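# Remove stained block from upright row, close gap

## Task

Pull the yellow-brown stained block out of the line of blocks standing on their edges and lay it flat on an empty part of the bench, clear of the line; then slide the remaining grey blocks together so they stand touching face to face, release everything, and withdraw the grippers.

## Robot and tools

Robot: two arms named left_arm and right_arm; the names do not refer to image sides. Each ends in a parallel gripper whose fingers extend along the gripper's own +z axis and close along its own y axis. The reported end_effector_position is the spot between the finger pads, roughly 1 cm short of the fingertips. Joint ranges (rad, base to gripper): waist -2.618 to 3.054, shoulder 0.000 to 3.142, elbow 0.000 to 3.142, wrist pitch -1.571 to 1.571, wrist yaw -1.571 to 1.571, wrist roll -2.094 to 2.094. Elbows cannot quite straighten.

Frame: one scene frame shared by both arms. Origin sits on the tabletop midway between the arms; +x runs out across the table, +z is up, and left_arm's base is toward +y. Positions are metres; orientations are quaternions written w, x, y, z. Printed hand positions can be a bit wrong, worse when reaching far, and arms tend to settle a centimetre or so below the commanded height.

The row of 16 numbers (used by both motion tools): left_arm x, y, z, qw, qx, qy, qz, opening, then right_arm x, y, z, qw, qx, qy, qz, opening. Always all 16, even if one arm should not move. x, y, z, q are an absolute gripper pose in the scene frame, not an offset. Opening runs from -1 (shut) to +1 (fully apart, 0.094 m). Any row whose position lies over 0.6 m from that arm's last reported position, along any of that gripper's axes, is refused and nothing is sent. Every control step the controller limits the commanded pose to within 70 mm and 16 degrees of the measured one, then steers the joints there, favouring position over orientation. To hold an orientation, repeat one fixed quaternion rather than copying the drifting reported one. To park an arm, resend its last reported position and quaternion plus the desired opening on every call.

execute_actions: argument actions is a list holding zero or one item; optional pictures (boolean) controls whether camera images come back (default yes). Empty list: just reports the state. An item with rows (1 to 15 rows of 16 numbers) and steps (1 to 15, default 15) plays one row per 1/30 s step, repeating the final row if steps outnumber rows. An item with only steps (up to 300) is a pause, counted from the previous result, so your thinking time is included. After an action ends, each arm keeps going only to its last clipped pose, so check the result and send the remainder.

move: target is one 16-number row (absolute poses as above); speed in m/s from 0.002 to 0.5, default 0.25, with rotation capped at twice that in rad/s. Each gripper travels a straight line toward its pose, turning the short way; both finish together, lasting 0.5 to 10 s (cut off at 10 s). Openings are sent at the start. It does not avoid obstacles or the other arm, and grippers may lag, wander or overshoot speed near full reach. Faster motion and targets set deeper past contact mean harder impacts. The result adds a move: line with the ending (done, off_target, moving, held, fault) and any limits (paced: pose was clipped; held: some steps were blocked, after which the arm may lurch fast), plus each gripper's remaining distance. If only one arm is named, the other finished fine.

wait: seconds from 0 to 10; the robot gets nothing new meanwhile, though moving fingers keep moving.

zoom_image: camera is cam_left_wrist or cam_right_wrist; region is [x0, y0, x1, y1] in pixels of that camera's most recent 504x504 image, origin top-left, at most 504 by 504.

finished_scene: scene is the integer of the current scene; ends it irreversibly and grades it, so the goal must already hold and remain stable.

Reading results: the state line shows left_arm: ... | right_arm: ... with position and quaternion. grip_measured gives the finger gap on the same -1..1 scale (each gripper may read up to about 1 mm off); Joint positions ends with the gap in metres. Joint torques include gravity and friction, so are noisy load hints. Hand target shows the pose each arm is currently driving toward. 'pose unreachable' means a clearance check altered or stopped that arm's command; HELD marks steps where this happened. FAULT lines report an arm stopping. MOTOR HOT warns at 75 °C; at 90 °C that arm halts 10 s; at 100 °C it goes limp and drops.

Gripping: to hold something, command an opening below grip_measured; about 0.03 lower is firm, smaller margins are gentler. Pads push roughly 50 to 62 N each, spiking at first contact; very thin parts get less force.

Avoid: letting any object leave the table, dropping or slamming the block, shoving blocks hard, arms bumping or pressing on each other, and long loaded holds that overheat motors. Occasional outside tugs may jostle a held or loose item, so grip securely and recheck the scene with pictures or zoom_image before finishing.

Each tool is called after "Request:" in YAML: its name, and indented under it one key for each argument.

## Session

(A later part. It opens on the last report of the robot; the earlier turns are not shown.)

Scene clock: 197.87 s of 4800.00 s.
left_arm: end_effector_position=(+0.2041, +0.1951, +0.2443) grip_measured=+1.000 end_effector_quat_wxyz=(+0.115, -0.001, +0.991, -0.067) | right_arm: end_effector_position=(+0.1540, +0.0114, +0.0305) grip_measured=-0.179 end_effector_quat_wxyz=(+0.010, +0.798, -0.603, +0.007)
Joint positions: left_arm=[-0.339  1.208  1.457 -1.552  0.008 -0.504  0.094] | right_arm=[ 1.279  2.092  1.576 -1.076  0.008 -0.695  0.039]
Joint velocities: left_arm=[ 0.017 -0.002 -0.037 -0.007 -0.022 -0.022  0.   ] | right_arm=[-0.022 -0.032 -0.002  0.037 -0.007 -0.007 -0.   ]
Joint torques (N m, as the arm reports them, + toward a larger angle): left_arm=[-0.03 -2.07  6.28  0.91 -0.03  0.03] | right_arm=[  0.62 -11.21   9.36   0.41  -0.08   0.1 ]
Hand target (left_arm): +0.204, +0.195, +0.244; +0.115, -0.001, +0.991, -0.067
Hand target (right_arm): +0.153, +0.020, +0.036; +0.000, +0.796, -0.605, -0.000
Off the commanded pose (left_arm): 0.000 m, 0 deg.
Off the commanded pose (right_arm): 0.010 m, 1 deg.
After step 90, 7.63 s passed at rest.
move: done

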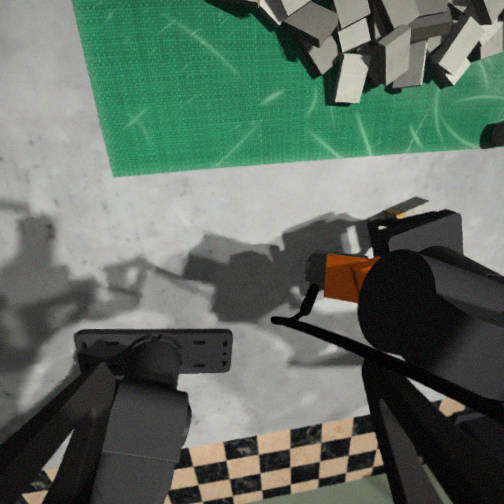

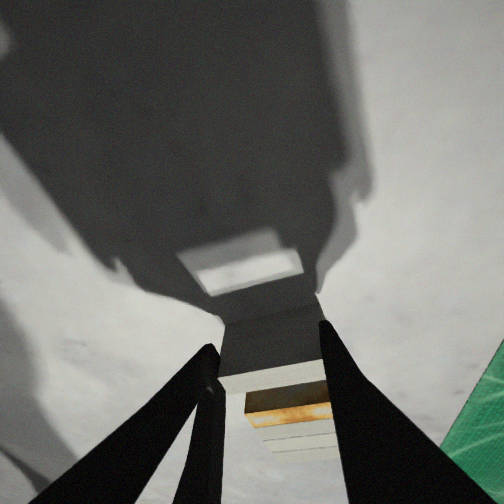

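Request:
move:
  target: [0.2041,0.1951,0.2443,0.115,-0.001,0.991,-0.067,1,0.153,0.020,0.036,0,-0.796,0.605,0,0.2]
  speed: 0.015

Request:
move:
  target: [0.2041,0.1951,0.2443,0.115,-0.001,0.991,-0.067,1,0.158,0.0,0.085,0,-0.796,0.605,0,0.2]
  speed: 0.05

Request:
move:
  target: [0.2041,0.1951,0.2443,0.115,-0.001,0.991,-0.067,1,0.165,-0.011,0.045,0,-0.796,0.605,0,0.2]
  speed: 0.04

Scene clock: 210.37 s of 4800.00 s.
left_arm: end_effector_position=(+0.2041, +0.1951, +0.2443) grip_measured=+1.000 end_effector_quat_wxyz=(+0.115, -0.001, +0.991, -0.067) | right_arm: end_effector_position=(+0.1540, +0.0113, +0.0305) grip_measured=+0.198 end_effector_quat_wxyz=(+0.010, +0.797, -0.603, +0.007)
Joint positions: left_arm=[-0.339  1.208  1.457 -1.552  0.008 -0.504  0.094] | right_arm=[ 1.279  2.092  1.576 -1.077  0.008 -0.694  0.056]
Joint velocities: left_arm=[ 0.012 -0.007 -0.002 -0.095  0.037 -0.022  0.   ] | right_arm=[-0.002 -0.022 -0.007  0.095  0.007 -0.007  0.   ]
Joint torques (N m, as the arm reports them, + toward a larger angle): left_arm=[-0.02 -2.11  6.54  0.9  -0.03  0.04] | right_arm=[  0.64 -11.31   9.24   0.46  -0.1    0.09]
Hand target (left_arm): +0.204, +0.195, +0.244; +0.115, -0.001, +0.991, -0.067
Hand target (right_arm): +0.153, +0.020, +0.036; +0.000, +0.796, -0.605, -0.000
Off the commanded pose (left_arm): 0.000 m, 0 deg.
Off the commanded pose (right_arm): 0.010 m, 1 deg.
After step 90, 8.50 s passed at rest.
move: done

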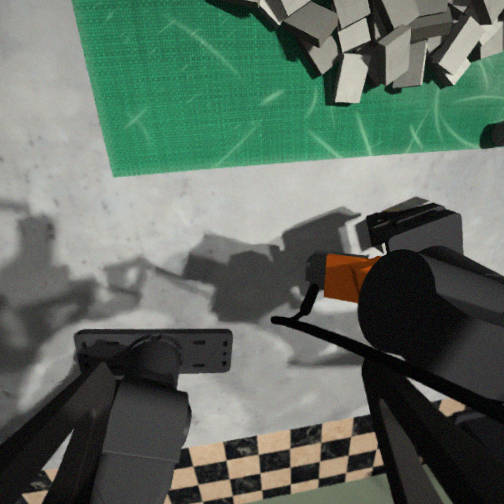

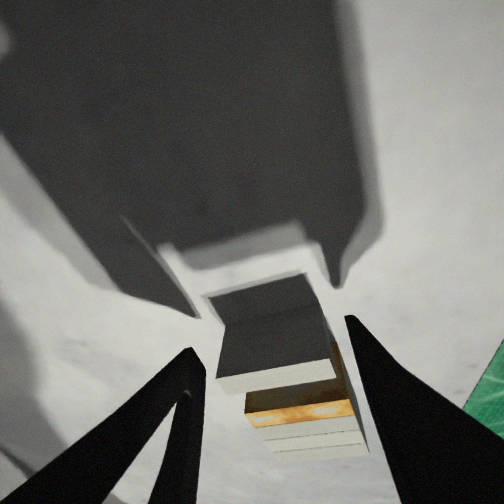

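Scene clock: 211.87 s of 4800.00 s.
left_arm: end_effector_position=(+0.2041, +0.1951, +0.2443) grip_measured=+1.000 end_effector_quat_wxyz=(+0.115, -0.001, +0.991, -0.067) | right_arm: end_effector_position=(+0.1544, -0.0049, +0.0687) grip_measured=+0.198 end_effector_quat_wxyz=(+0.019, +0.795, -0.606, +0.009)
Joint positions: left_arm=[-0.339  1.208  1.457 -1.552  0.008 -0.504  0.094] | right_arm=[ 1.26   2.023  1.627 -1.216  0.008 -0.705  0.056]
Joint velocities: left_arm=[ 0.017  0.017  0.002  0.022  0.081 -0.037  0.   ] | right_arm=[ 0.012 -0.002 -0.012  0.022  0.022  0.051  0.   ]
Joint torques (N m, as the arm reports them, + toward a larger angle): left_arm=[ 0.05 -2.1   6.39  0.9   0.    0.02] | right_arm=[ -0.63 -13.4    9.32   0.41  -0.09  -0.06]
Hand target (left_arm): +0.204, +0.195, +0.244; +0.115, -0.001, +0.991, -0.067
Hand target (right_arm): +0.158, -0.000, +0.085; -0.000, +0.796, -0.605, +0.000
Off the commanded pose (left_arm): 0.000 m, 0 deg.
Off the commanded pose (right_arm): 0.017 m, 2 deg.
move: off_target (right_arm)

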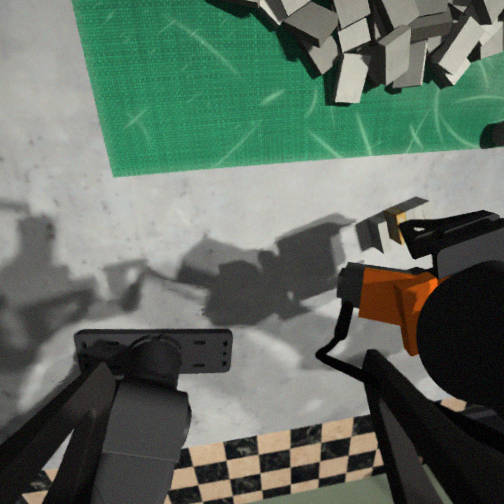

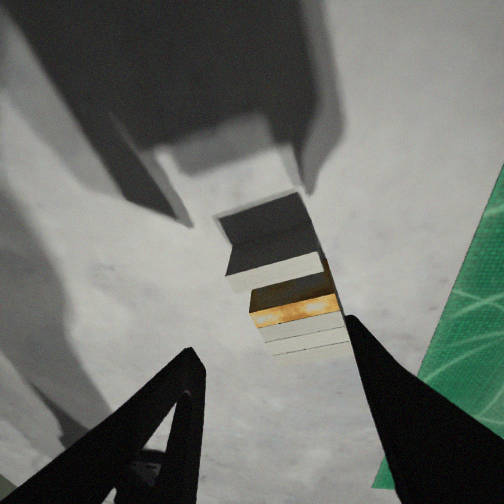

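Scene clock: 213.03 s of 4800.00 s.
left_arm: end_effector_position=(+0.2041, +0.1951, +0.2443) grip_measured=+1.000 end_effector_quat_wxyz=(+0.115, -0.001, +0.991, -0.067) | right_arm: end_effector_position=(+0.1623, -0.0146, +0.0380) grip_measured=+0.198 end_effector_quat_wxyz=(+0.017, +0.795, -0.607, +0.007)
Joint positions: left_arm=[-0.339  1.208  1.457 -1.552  0.008 -0.504  0.094] | right_arm=[ 1.229  2.023  1.503 -1.085  0.008 -0.735  0.056]
Joint velocities: left_arm=[ 0.007 -0.007  0.002 -0.007  0.007  0.051  0.   ] | right_arm=[-0.022  0.007  0.002  0.037  0.022 -0.022 -0.   ]
Joint torques (N m, as the arm reports them, + toward a larger angle): left_arm=[-0.01 -2.04  6.45  0.91 -0.02  0.  ] | right_arm=[ -0.47 -12.9    6.08   0.58  -0.08  -0.08]
Hand target (left_arm): +0.204, +0.195, +0.244; +0.115, -0.001, +0.991, -0.067
Hand target (right_arm): +0.165, -0.011, +0.045; -0.000, +0.796, -0.605, +0.000
Off the commanded pose (left_arm): 0.000 m, 0 deg.
Off the commanded pose (right_arm): 0.008 m, 2 deg.
move: done

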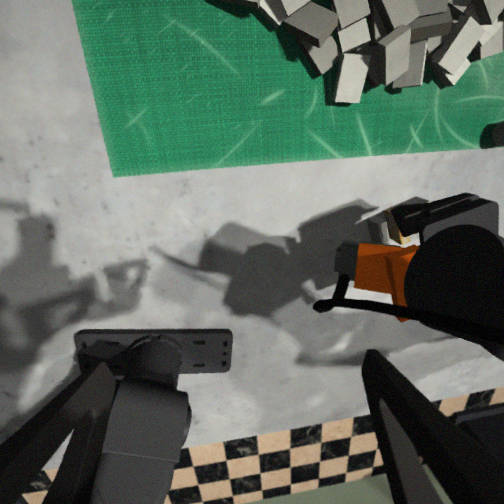

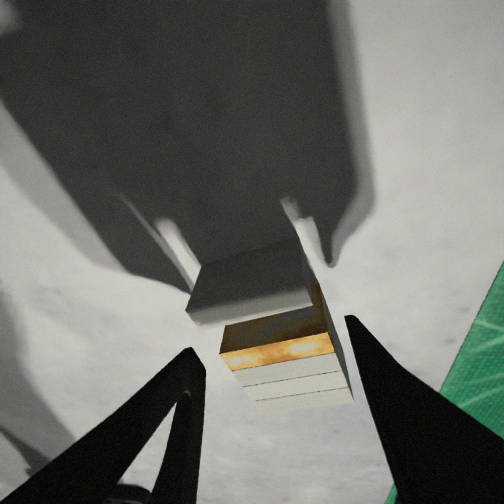

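Request:
move:
  target: [0.2041,0.1951,0.2443,0.115,-0.001,0.991,-0.067,1,0.165,-0.009,0.031,0,-0.796,0.605,0,0.05]
  speed: 0.02

Request:
zoom_image:
  camera: "cam_right_wrist"
  region: [150, 230, 420, 480]

Scene clock: 219.73 s of 4800.00 s.
left_arm: end_effector_position=(+0.2041, +0.1951, +0.2443) grip_measured=+1.000 end_effector_quat_wxyz=(+0.115, -0.001, +0.991, -0.067) | right_arm: end_effector_position=(+0.1638, -0.0116, +0.0319) grip_measured=+0.052 end_effector_quat_wxyz=(+0.006, +0.795, -0.607, +0.005)
Joint positions: left_arm=[-0.339  1.208  1.457 -1.552  0.008 -0.504  0.094] | right_arm=[ 1.229  2.023  1.478 -1.04   0.008 -0.735  0.049]
Joint velocities: left_arm=[ 0.002 -0.002  0.002 -0.037 -0.007  0.022  0.   ] | right_arm=[ 0.007 -0.002 -0.002 -0.022  0.022  0.022 -0.   ]
Joint torques (N m, as the arm reports them, + toward a larger angle): left_arm=[ 0.1  -2.05  6.41  0.91 -0.05  0.04] | right_arm=[ -0.49 -10.95   5.86   0.66  -0.13  -0.06]
Hand target (left_arm): +0.204, +0.195, +0.244; +0.115, -0.001, +0.991, -0.067
Hand target (right_arm): +0.165, -0.009, +0.031; +0.000, +0.796, -0.605, +0.000
Off the commanded pose (left_arm): 0.000 m, 0 deg.
Off the commanded pose (right_arm): 0.003 m, 1 deg.
After step 90, 2.60 s passed at rest.
move: done

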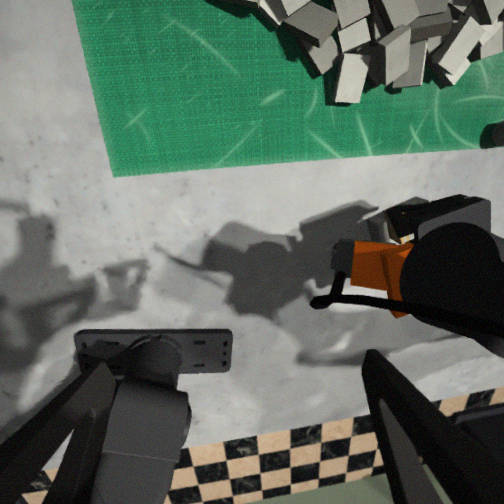

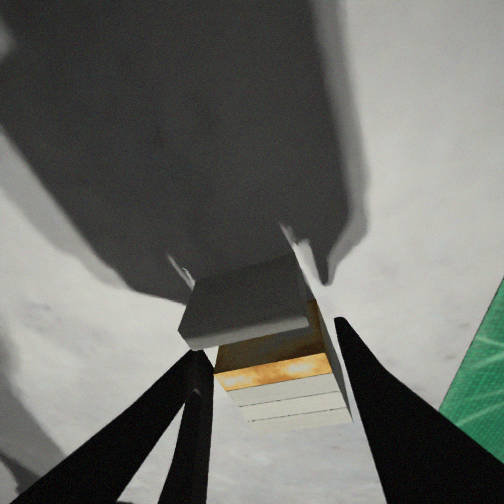

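Region (150, 230, 420, 480) of cam_right_wrist's 504x504 image, scaled by 1.867, with more detail than that image has; it fills the top 467 rows of this view, and the rest is white.

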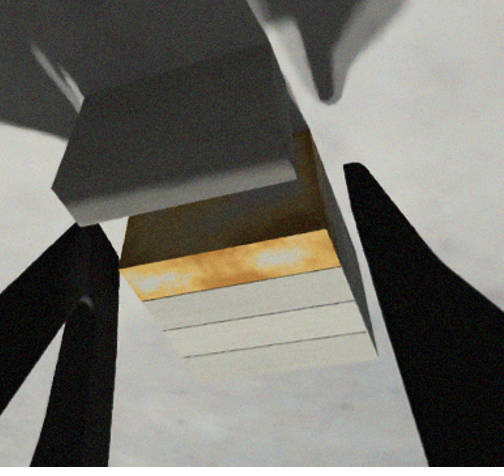

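Request:
move:
  target: [0.2041,0.1951,0.2443,0.115,-0.001,0.991,-0.067,1,0.165,-0.009,0.031,0,-0.796,0.605,0,-0.215]
  speed: 0.02

Request:
move:
  target: [0.2041,0.1951,0.2443,0.115,-0.001,0.991,-0.067,1,0.165,-0.004,0.1,0,-0.796,0.605,0,-0.215]
  speed: 0.03

Scene clock: 228.33 s of 4800.00 s.
left_arm: end_effector_position=(+0.2041, +0.1951, +0.2443) grip_measured=+1.000 end_effector_quat_wxyz=(+0.115, -0.001, +0.991, -0.067) | right_arm: end_effector_position=(+0.1641, -0.0110, +0.0319) grip_measured=-0.192 end_effector_quat_wxyz=(+0.005, +0.795, -0.607, +0.005)
Joint positions: left_arm=[-0.339  1.208  1.457 -1.552  0.008 -0.504  0.094] | right_arm=[ 1.229  2.023  1.478 -1.037  0.008 -0.735  0.038]
Joint velocities: left_arm=[ 0.007 -0.002 -0.007 -0.037  0.095  0.007  0.   ] | right_arm=[-0.007 -0.002 -0.002 -0.051 -0.051 -0.007 -0.001]
Joint torques (N m, as the arm reports them, + toward a larger angle): left_arm=[ 0.03 -2.1   6.45  0.9  -0.01  0.03] | right_arm=[ -0.43 -11.2    5.83   0.67  -0.08  -0.02]
Hand target (left_arm): +0.204, +0.195, +0.244; +0.115, -0.001, +0.991, -0.067
Hand target (right_arm): +0.165, -0.009, +0.031; -0.000, +0.796, -0.605, +0.000
Off the commanded pose (left_arm): 0.000 m, 0 deg.
Off the commanded pose (right_arm): 0.002 m, 1 deg.
After step 90, 4.90 s passed at rest.
move: done

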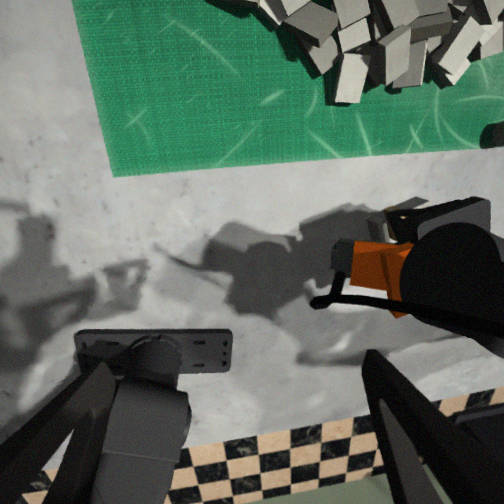

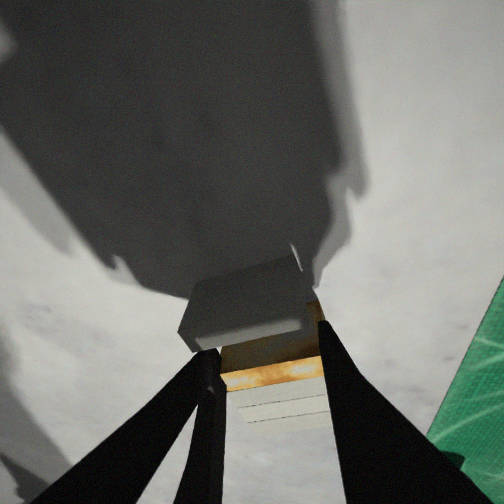

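Scene clock: 230.90 s of 4800.00 s.
left_arm: end_effector_position=(+0.2041, +0.1951, +0.2443) grip_measured=+1.000 end_effector_quat_wxyz=(+0.115, -0.001, +0.991, -0.067) | right_arm: end_effector_position=(+0.1646, -0.0099, +0.0807) grip_measured=-0.192 end_effector_quat_wxyz=(+0.023, +0.795, -0.607, +0.008)
Joint positions: left_arm=[-0.339  1.208  1.457 -1.552  0.008 -0.504  0.094] | right_arm=[ 1.229  2.023  1.675 -1.271  0.008 -0.735  0.038]
Joint velocities: left_arm=[ 0.007 -0.002  0.002  0.022 -0.066  0.022  0.   ] | right_arm=[-0.007  0.002 -0.007 -0.125 -0.095 -0.007  0.   ]
Joint torques (N m, as the arm reports them, + toward a larger angle): left_arm=[-0.12 -2.21  6.42  0.91 -0.01  0.02] | right_arm=[  0.23 -14.02   9.42   0.39  -0.09   0.04]
Hand target (left_arm): +0.204, +0.195, +0.244; +0.115, -0.001, +0.991, -0.067
Hand target (right_arm): +0.165, -0.004, +0.100; -0.000, +0.796, -0.605, +0.000
Off the commanded pose (left_arm): 0.000 m, 0 deg.
Off the commanded pose (right_arm): 0.020 m, 3 deg.
move: off_target (right_arm)

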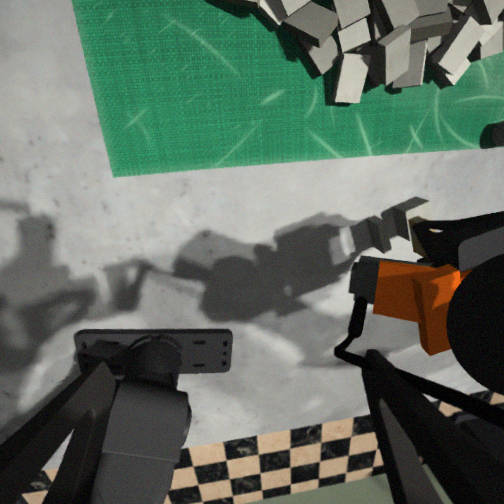

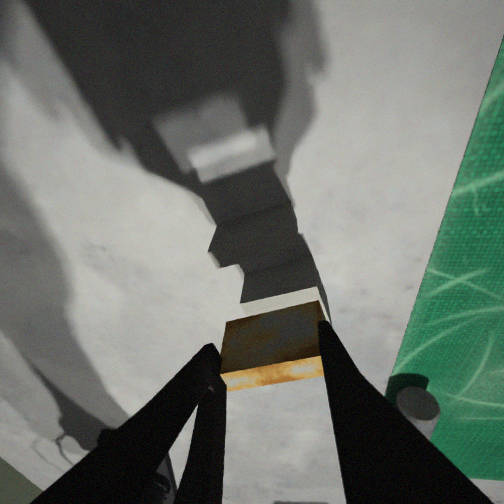

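Request:
move:
  target: [0.2041,0.1951,0.2443,0.115,-0.001,0.991,-0.067,1,0.02,0.03,0.08,0.442,-0.546,0.575,0.419,-0.225]
  speed: 0.15

Scene clock: 255.77 s of 4800.00 s.
left_arm: end_effector_position=(+0.2041, +0.1951, +0.2443) grip_measured=+1.000 end_effector_quat_wxyz=(+0.115, -0.001, +0.991, -0.067) | right_arm: end_effector_position=(+0.0209, +0.0264, +0.0743) grip_measured=-0.192 end_effector_quat_wxyz=(-0.428, +0.561, -0.578, -0.411)
Joint positions: left_arm=[-0.339  1.208  1.457 -1.552  0.008 -0.504  0.094] | right_arm=[ 1.595  1.642  0.216  1.124 -0.064 -0.025  0.038]
Joint velocities: left_arm=[-0.007  0.002  0.002 -0.007  0.007 -0.066  0.   ] | right_arm=[-0.017  0.002 -0.032  0.066 -0.022 -0.022 -0.   ]
Joint torques (N m, as the arm reports them, + toward a larger angle): left_arm=[-0.04 -2.07  6.46  0.89 -0.02  0.02] | right_arm=[ 0.7  -5.14  4.23  2.38  0.05  0.1 ]
Hand target (left_arm): +0.204, +0.195, +0.244; +0.115, -0.001, +0.991, -0.067
Hand target (right_arm): +0.020, +0.028, +0.082; -0.437, +0.552, -0.571, -0.421
Off the commanded pose (left_arm): 0.000 m, 0 deg.
Off the commanded pose (right_arm): 0.007 m, 3 deg.
After step 90, 16.47 s passed at rest.
move: off_target (right_arm)

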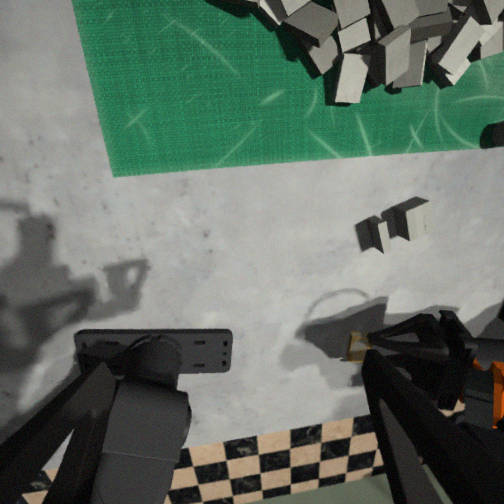

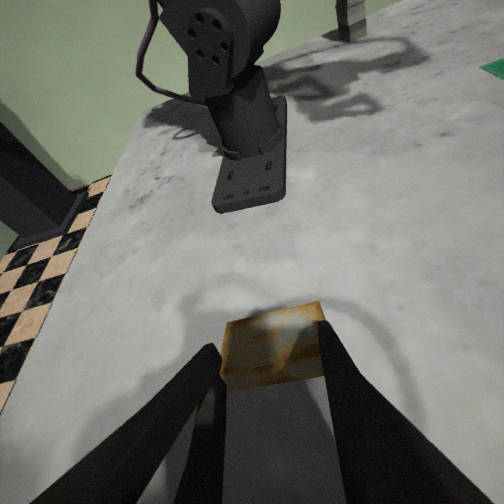

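Request:
move:
  target: [0.2041,0.1951,0.2443,0.115,-0.001,0.991,-0.067,1,0.025,0.09,0.035,0.442,-0.546,0.575,0.419,-0.225]
  speed: 0.05

Scene clock: 267.77 s of 4800.00 s.
left_arm: end_effector_position=(+0.2041, +0.1951, +0.2443) grip_measured=+1.000 end_effector_quat_wxyz=(+0.115, -0.001, +0.991, -0.067) | right_arm: end_effector_position=(+0.0261, +0.0822, +0.0278) grip_measured=-0.192 end_effector_quat_wxyz=(-0.431, +0.556, -0.582, -0.409)
Joint positions: left_arm=[-0.339  1.208  1.457 -1.552  0.008 -0.504  0.094] | right_arm=[ 1.606  2.075  0.43   1.346 -0.041 -0.015  0.038]
Joint velocities: left_arm=[-0.007  0.007 -0.032 -0.007  0.022  0.007  0.   ] | right_arm=[-0.007  0.012 -0.012 -0.022 -0.037 -0.022  0.   ]
Joint torques (N m, as the arm reports them, + toward a larger angle): left_arm=[ 0.01 -2.1   6.43  0.92 -0.02  0.  ] | right_arm=[ 0.71 -7.65  5.27  2.27  0.03  0.06]
Hand target (left_arm): +0.204, +0.195, +0.244; +0.115, -0.001, +0.991, -0.067
Hand target (right_arm): +0.025, +0.090, +0.036; -0.442, +0.546, -0.575, -0.419
Off the commanded pose (left_arm): 0.000 m, 0 deg.
Off the commanded pose (right_arm): 0.011 m, 2 deg.
After step 90, 7.20 s passed at rest.
move: off_target (right_arm)

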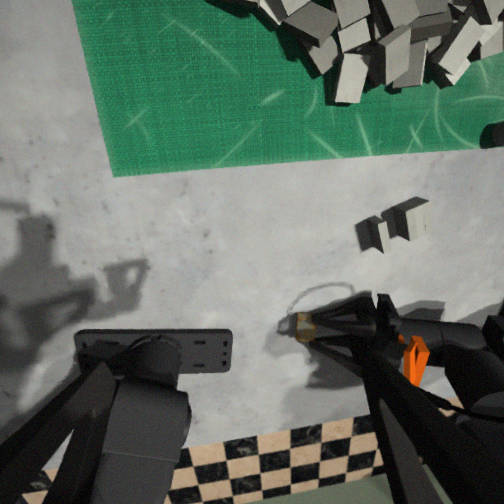

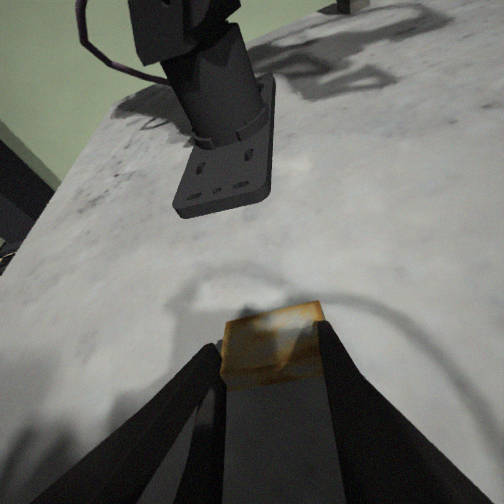

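Request:
move:
  target: [0.2041,0.1951,0.2443,0.115,-0.001,0.991,-0.067,1,0.025,0.09,0.024,0.442,-0.546,0.575,0.419,-0.225]
  speed: 0.01

Request:
zoom_image:
  camera: "cam_left_wrist"
  region: [260, 270, 420, 390]

Scene clock: 275.00 s of 4800.00 s.
left_arm: end_effector_position=(+0.2041, +0.1951, +0.2443) grip_measured=+1.000 end_effector_quat_wxyz=(+0.115, -0.001, +0.991, -0.067) | right_arm: end_effector_position=(+0.0266, +0.0853, +0.0257) grip_measured=-0.192 end_effector_quat_wxyz=(-0.441, +0.548, -0.575, -0.419)
Joint positions: left_arm=[-0.339  1.208  1.457 -1.552  0.008 -0.504  0.094] | right_arm=[ 1.606  2.139  0.439  1.437 -0.04  -0.013  0.038]
Joint velocities: left_arm=[ 0.002 -0.017 -0.002 -0.037 -0.007 -0.051  0.   ] | right_arm=[-0.002  0.012  0.002 -0.007 -0.051  0.022  0.   ]
Joint torques (N m, as the arm reports them, + toward a larger angle): left_arm=[ 0.   -2.07  6.49  0.91 -0.03  0.  ] | right_arm=[ 0.8  -7.42  4.78  1.96  0.08  0.06]
Hand target (left_arm): +0.204, +0.195, +0.244; +0.115, -0.001, +0.991, -0.067
Hand target (right_arm): +0.025, +0.090, +0.024; -0.442, +0.546, -0.575, -0.419
Off the commanded pose (left_arm): 0.000 m, 0 deg.
Off the commanded pose (right_arm): 0.005 m, 0 deg.
After step 90, 2.10 s passed at rest.
move: done

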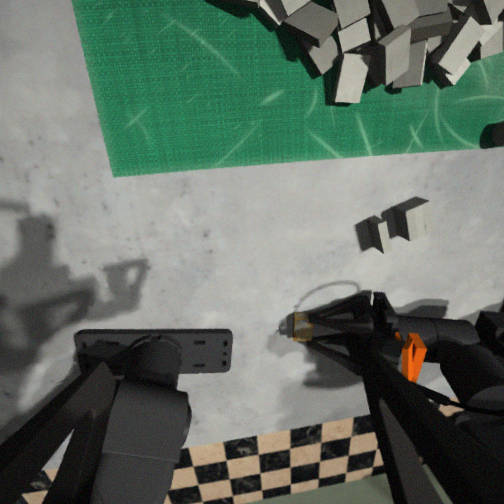

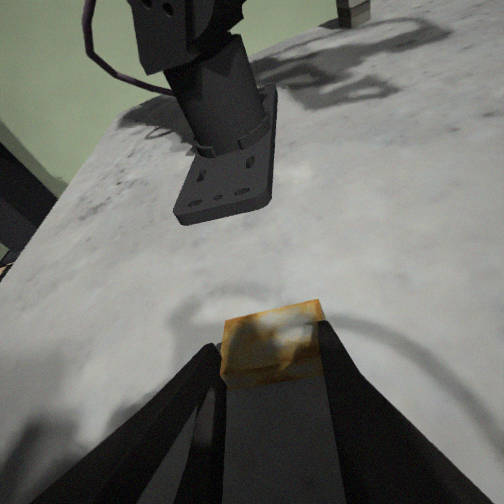

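Region (260, 270, 420, 390) of cam_left_wrist's 504x504 image, scaled by 3.150, with more detail than that image has; it fills the top 378 rows of this view, and the rest is white.

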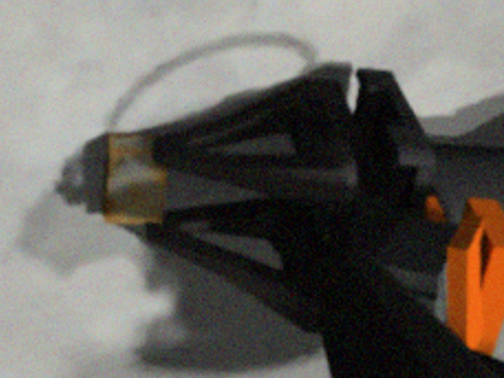

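Request:
move:
  target: [0.2041,0.1951,0.2443,0.115,-0.001,0.991,-0.067,1,0.025,0.088,0.016,0.442,-0.546,0.575,0.419,-0.2]
  speed: 0.008

Scene clock: 283.13 s of 4800.00 s.
left_arm: end_effector_position=(+0.2041, +0.1951, +0.2443) grip_measured=+1.000 end_effector_quat_wxyz=(+0.115, -0.001, +0.991, -0.067) | right_arm: end_effector_position=(+0.0266, +0.0856, +0.0252) grip_measured=-0.188 end_effector_quat_wxyz=(-0.448, +0.541, -0.570, -0.426)
Joint positions: left_arm=[-0.339  1.208  1.457 -1.552  0.008 -0.504  0.094] | right_arm=[ 1.606  2.18   0.439  1.504 -0.04  -0.009  0.038]
Joint velocities: left_arm=[-0.002 -0.017 -0.002 -0.022  0.007 -0.022  0.   ] | right_arm=[0.007 0.007 0.017 0.022 0.022 0.022 0.001]
Joint torques (N m, as the arm reports them, + toward a larger angle): left_arm=[ 0.   -2.18  6.41  0.92 -0.02  0.01] | right_arm=[ 0.76 -7.09  4.37  1.83  0.07  0.02]
Hand target (left_arm): +0.204, +0.195, +0.244; +0.115, -0.001, +0.991, -0.067
Hand target (right_arm): +0.025, +0.088, +0.016; -0.442, +0.546, -0.575, -0.419
Off the commanded pose (left_arm): 0.000 m, 0 deg.
Off the commanded pose (right_arm): 0.010 m, 1 deg.
After step 90, 3.63 s passed at rest.
move: done

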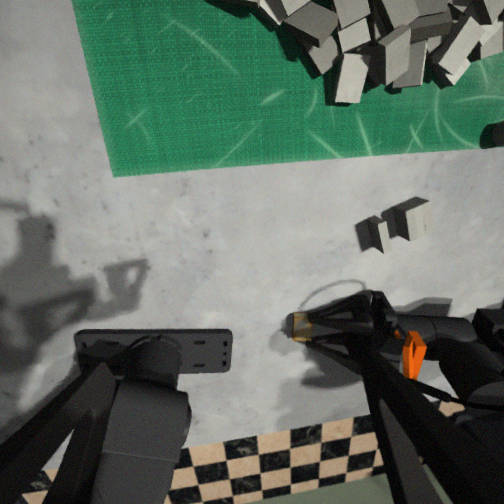

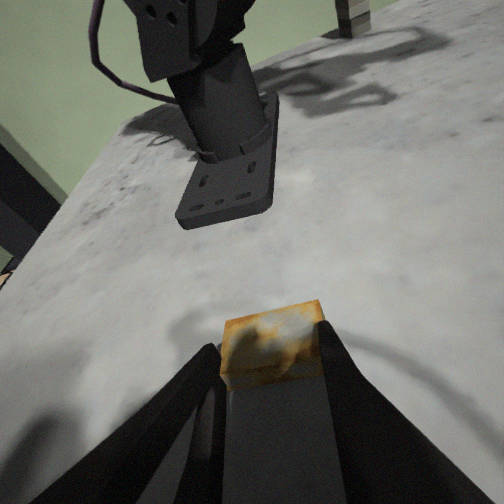

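Release gently.

Request:
move:
  target: [0.2041,0.1951,0.2443,0.115,-0.001,0.991,-0.067,1,0.026,0.086,0.022,0.448,-0.541,0.57,0.426,-0.17]
  speed: 0.008

Request:
move:
  target: [0.2041,0.1951,0.2443,0.115,-0.001,0.991,-0.067,1,0.026,0.086,0.025,0.448,-0.541,0.57,0.426,0.2]
  speed: 0.008

Request:
move:
  target: [0.2041,0.1951,0.2443,0.115,-0.001,0.991,-0.067,1,0.026,0.06,0.1,0.448,-0.541,0.57,0.426,0.2]
  speed: 0.1

Scene clock: 288.80 s of 4800.00 s.
left_arm: end_effector_position=(+0.2041, +0.1951, +0.2443) grip_measured=+1.000 end_effector_quat_wxyz=(+0.115, -0.001, +0.991, -0.067) | right_arm: end_effector_position=(+0.0267, +0.0858, +0.0258) grip_measured=-0.163 end_effector_quat_wxyz=(-0.449, +0.540, -0.569, -0.427)
Joint positions: left_arm=[-0.339  1.208  1.457 -1.552  0.008 -0.504  0.094] | right_arm=[ 1.606  2.18   0.439  1.506 -0.04  -0.008  0.039]
Joint velocities: left_arm=[-0.012  0.002  0.002 -0.022  0.037 -0.037  0.   ] | right_arm=[-0.007 -0.002 -0.012 -0.081  0.007  0.037 -0.001]
Joint torques (N m, as the arm reports them, + toward a larger angle): left_arm=[-0.06 -2.1   6.39  0.9  -0.01  0.02] | right_arm=[ 0.32 -7.27  3.1   2.13  0.01  0.01]
Hand target (left_arm): +0.204, +0.195, +0.244; +0.115, -0.001, +0.991, -0.067
Hand target (right_arm): +0.026, +0.086, +0.022; -0.448, +0.541, -0.570, -0.426
Off the commanded pose (left_arm): 0.000 m, 0 deg.
Off the commanded pose (right_arm): 0.004 m, 0 deg.
After step 90, 1.97 s passed at rest.
move: done

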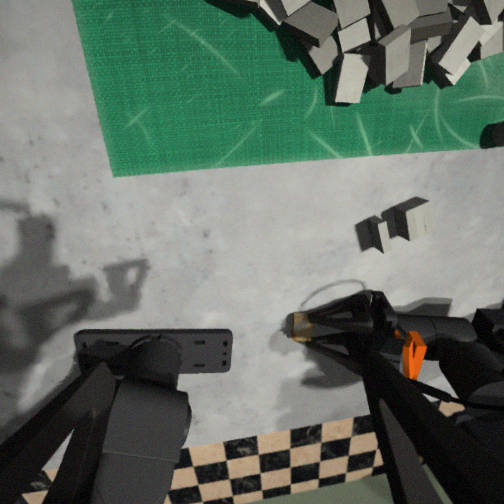

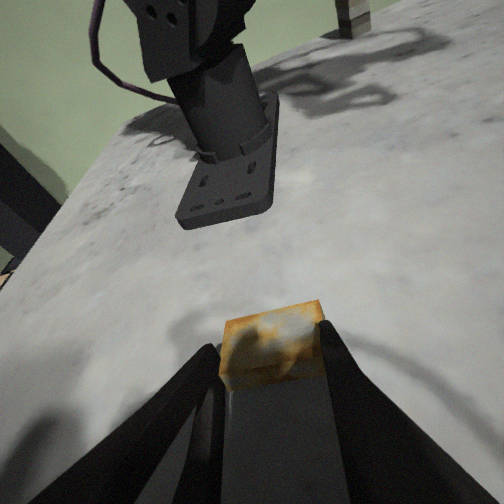

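Scene clock: 289.50 s of 4800.00 s.
left_arm: end_effector_position=(+0.2041, +0.1951, +0.2443) grip_measured=+1.000 end_effector_quat_wxyz=(+0.115, -0.001, +0.991, -0.067) | right_arm: end_effector_position=(+0.0266, +0.0858, +0.0258) grip_measured=+0.198 end_effector_quat_wxyz=(-0.449, +0.540, -0.569, -0.427)
Joint positions: left_arm=[-0.339  1.208  1.457 -1.552  0.008 -0.504  0.094] | right_arm=[ 1.606  2.18   0.439  1.506 -0.04  -0.008  0.056]
Joint velocities: left_arm=[-0.007 -0.002 -0.012  0.007  0.051  0.007  0.   ] | right_arm=[-0.032  0.012 -0.007 -0.022  0.037 -0.037  0.   ]
Joint torques (N m, as the arm reports them, + toward a larger angle): left_arm=[-0.03 -2.16  6.35  0.91 -0.01  0.01] | right_arm=[ 0.33 -8.76  2.88  1.95  0.01  0.03]
Hand target (left_arm): +0.204, +0.195, +0.244; +0.115, -0.001, +0.991, -0.067
Hand target (right_arm): +0.026, +0.086, +0.025; -0.448, +0.541, -0.570, -0.426
Off the commanded pose (left_arm): 0.000 m, 0 deg.
Off the commanded pose (right_arm): 0.001 m, 0 deg.
move: done

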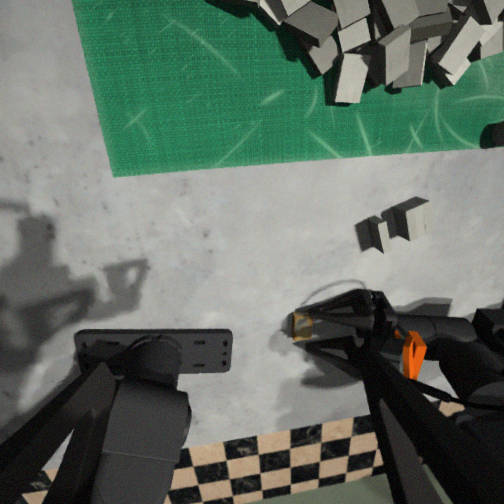

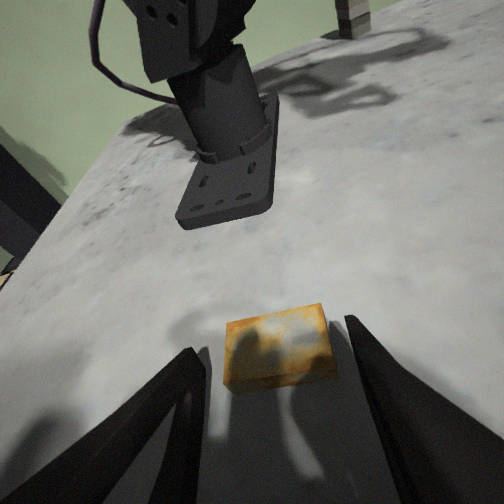

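Scene clock: 290.97 s of 4800.00 s.
left_arm: end_effector_position=(+0.2041, +0.1951, +0.2443) grip_measured=+1.000 end_effector_quat_wxyz=(+0.115, -0.001, +0.991, -0.067) | right_arm: end_effector_position=(+0.0243, +0.0607, +0.0917) grip_measured=+0.198 end_effector_quat_wxyz=(-0.443, +0.545, -0.574, -0.422)
Joint positions: left_arm=[-0.339  1.208  1.457 -1.552  0.008 -0.504  0.094] | right_arm=[ 1.606  1.695  0.344  1.095 -0.04  -0.008  0.056]
Joint velocities: left_arm=[-0.002  0.002  0.007 -0.022 -0.037 -0.007  0.   ] | right_arm=[ 0.002  0.012  0.002 -0.022 -0.037 -0.051 -0.   ]
Joint torques (N m, as the arm reports them, + toward a larger angle): left_arm=[ 0.06 -2.07  6.3   0.91 -0.03  0.03] | right_arm=[-0.56 -8.52  4.77  2.05 -0.05 -0.02]
Hand target (left_arm): +0.204, +0.195, +0.244; +0.115, -0.001, +0.991, -0.067
Hand target (right_arm): +0.026, +0.060, +0.099; -0.448, +0.541, -0.570, -0.426
Off the commanded pose (left_arm): 0.000 m, 0 deg.
Off the commanded pose (right_arm): 0.008 m, 1 deg.
move: done

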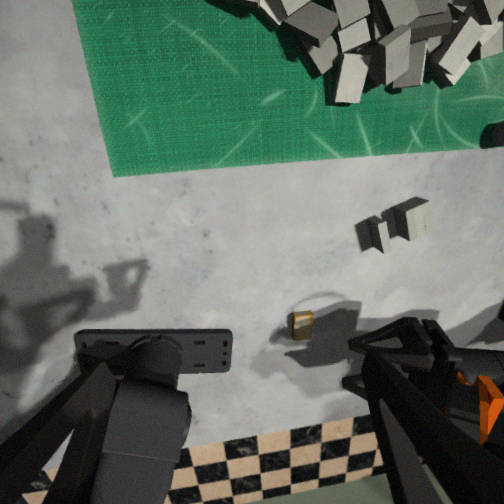

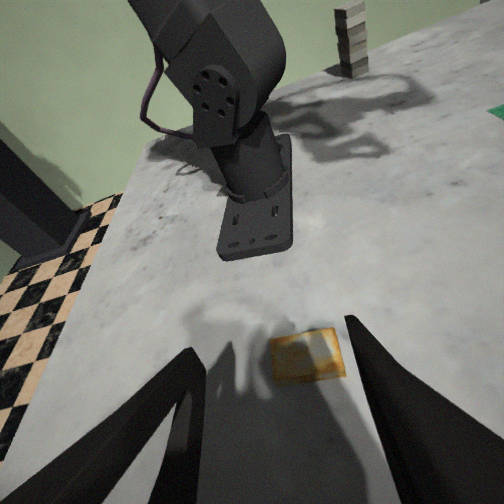

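Request:
move:
  target: [0.2041,0.1951,0.2443,0.115,-0.001,0.991,-0.067,1,0.166,-0.02,0.1,0,-0.135,0.991,0,1]
  speed: 0.25

Request:
move:
  target: [0.2041,0.1951,0.2443,0.115,-0.001,0.991,-0.067,1,0.166,-0.02,0.05,0,-0.135,0.991,0,1]
  speed: 0.05

Scene clock: 301.87 s of 4800.00 s.
left_arm: end_effector_position=(+0.2041, +0.1951, +0.2443) grip_measured=+1.000 end_effector_quat_wxyz=(+0.115, -0.001, +0.991, -0.067) | right_arm: end_effector_position=(+0.1627, -0.0205, +0.0929) grip_measured=+0.998 end_effector_quat_wxyz=(-0.004, -0.134, +0.991, -0.000)
Joint positions: left_arm=[-0.339  1.208  1.457 -1.552  0.008 -0.504  0.094] | right_arm=[ 1.214  1.935  1.599 -1.24  -0.006  0.817  0.094]
Joint velocities: left_arm=[ 0.022 -0.002 -0.017 -0.037  0.022  0.081  0.   ] | right_arm=[-0.007  0.002  0.002 -0.007 -0.022  0.051  0.   ]
Joint torques (N m, as the arm reports them, + toward a larger angle): left_arm=[-0.03 -2.08  6.29  0.92 -0.04 -0.01] | right_arm=[-0.44 -9.96  9.35  0.41  0.01  0.12]
Hand target (left_arm): +0.204, +0.195, +0.244; +0.115, -0.001, +0.991, -0.067
Hand target (right_arm): +0.166, -0.018, +0.098; -0.000, -0.127, +0.992, +0.003
Off the commanded pose (left_arm): 0.000 m, 0 deg.
Off the commanded pose (right_arm): 0.008 m, 0 deg.
After step 90, 3.77 s passed at rest.
move: done

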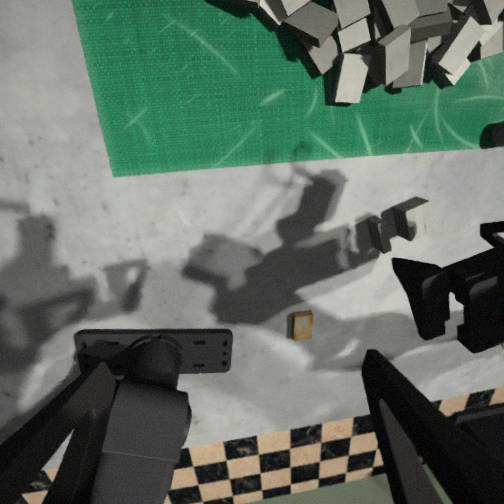

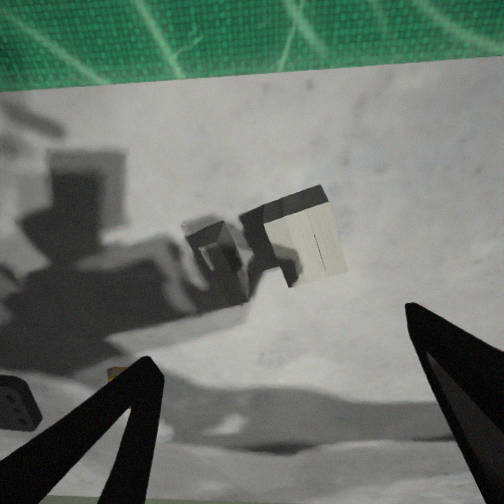

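Scene clock: 303.17 s of 4800.00 s.
left_arm: end_effector_position=(+0.2041, +0.1951, +0.2443) grip_measured=+1.000 end_effector_quat_wxyz=(+0.115, -0.001, +0.991, -0.067) | right_arm: end_effector_position=(+0.1628, -0.0200, +0.0518) grip_measured=+0.998 end_effector_quat_wxyz=(-0.005, -0.134, +0.991, -0.001)
Joint positions: left_arm=[-0.339  1.208  1.457 -1.552  0.008 -0.504  0.094] | right_arm=[ 1.214  1.965  1.476 -1.088 -0.007  0.817  0.094]
Joint velocities: left_arm=[-0.017  0.007  0.022  0.007  0.007 -0.037  0.   ] | right_arm=[-0.002  0.007 -0.007 -0.007 -0.007 -0.051  0.   ]
Joint torques (N m, as the arm reports them, + toward a larger angle): left_arm=[ 0.07 -2.04  6.37  0.9   0.    0.01] | right_arm=[ -0.45 -10.28   6.37   0.62   0.04  -0.08]
Hand target (left_arm): +0.204, +0.195, +0.244; +0.115, -0.001, +0.991, -0.067
Hand target (right_arm): +0.166, -0.020, +0.050; -0.000, -0.135, +0.991, -0.000
Off the commanded pose (left_arm): 0.000 m, 0 deg.
Off the commanded pose (right_arm): 0.004 m, 1 deg.
move: done

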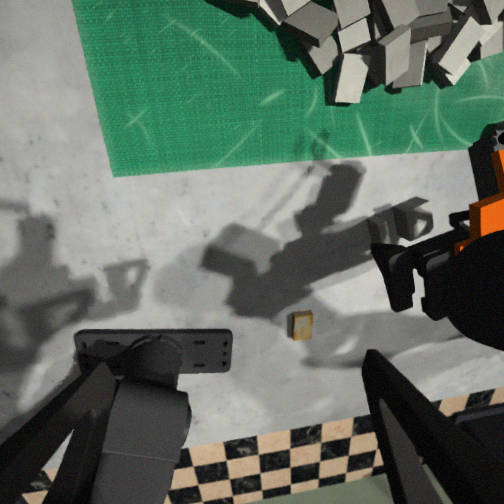

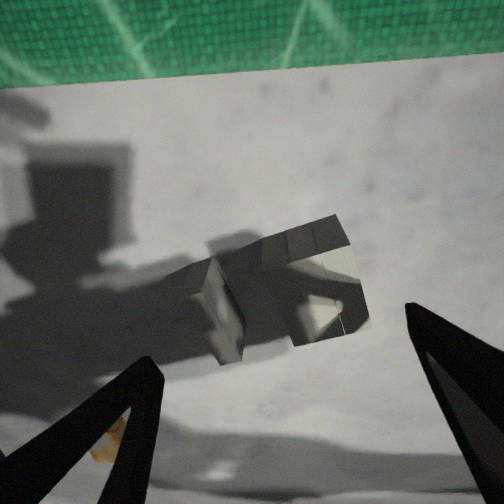

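Request:
move:
  target: [0.2041,0.1951,0.2443,0.115,-0.001,0.991,-0.067,1,0.170,-0.019,0.022,0,-0.135,0.991,0,1]
  speed: 0.03

Scene clock: 310.70 s of 4800.00 s.
left_arm: end_effector_position=(+0.2041, +0.1951, +0.2443) grip_measured=+1.000 end_effector_quat_wxyz=(+0.115, -0.001, +0.991, -0.067) | right_arm: end_effector_position=(+0.1658, -0.0184, +0.0242) grip_measured=+0.998 end_effector_quat_wxyz=(-0.005, -0.133, +0.991, -0.000)
Joint positions: left_arm=[-0.339  1.208  1.457 -1.552  0.008 -0.504  0.094] | right_arm=[ 1.208  2.006  1.421 -0.992 -0.008  0.814  0.094]
Joint velocities: left_arm=[ 0.012  0.002  0.012 -0.007 -0.007 -0.022  0.   ] | right_arm=[-0.007  0.012  0.002  0.051 -0.022  0.007  0.   ]
Joint torques (N m, as the arm reports them, + toward a larger angle): left_arm=[-0.08 -2.1   6.42  0.93  0.01  0.02] | right_arm=[ -0.69 -10.46   5.91   0.59   0.05  -0.08]
Hand target (left_arm): +0.204, +0.195, +0.244; +0.115, -0.001, +0.991, -0.067
Hand target (right_arm): +0.170, -0.019, +0.022; -0.000, -0.135, +0.991, -0.000
Off the commanded pose (left_arm): 0.000 m, 0 deg.
Off the commanded pose (right_arm): 0.005 m, 1 deg.
After step 90, 3.20 s passed at rest.
move: done

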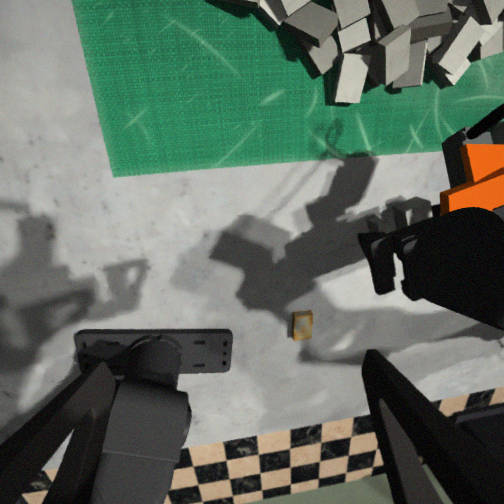

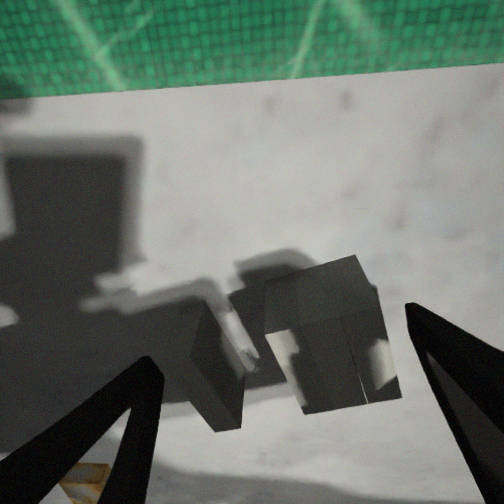

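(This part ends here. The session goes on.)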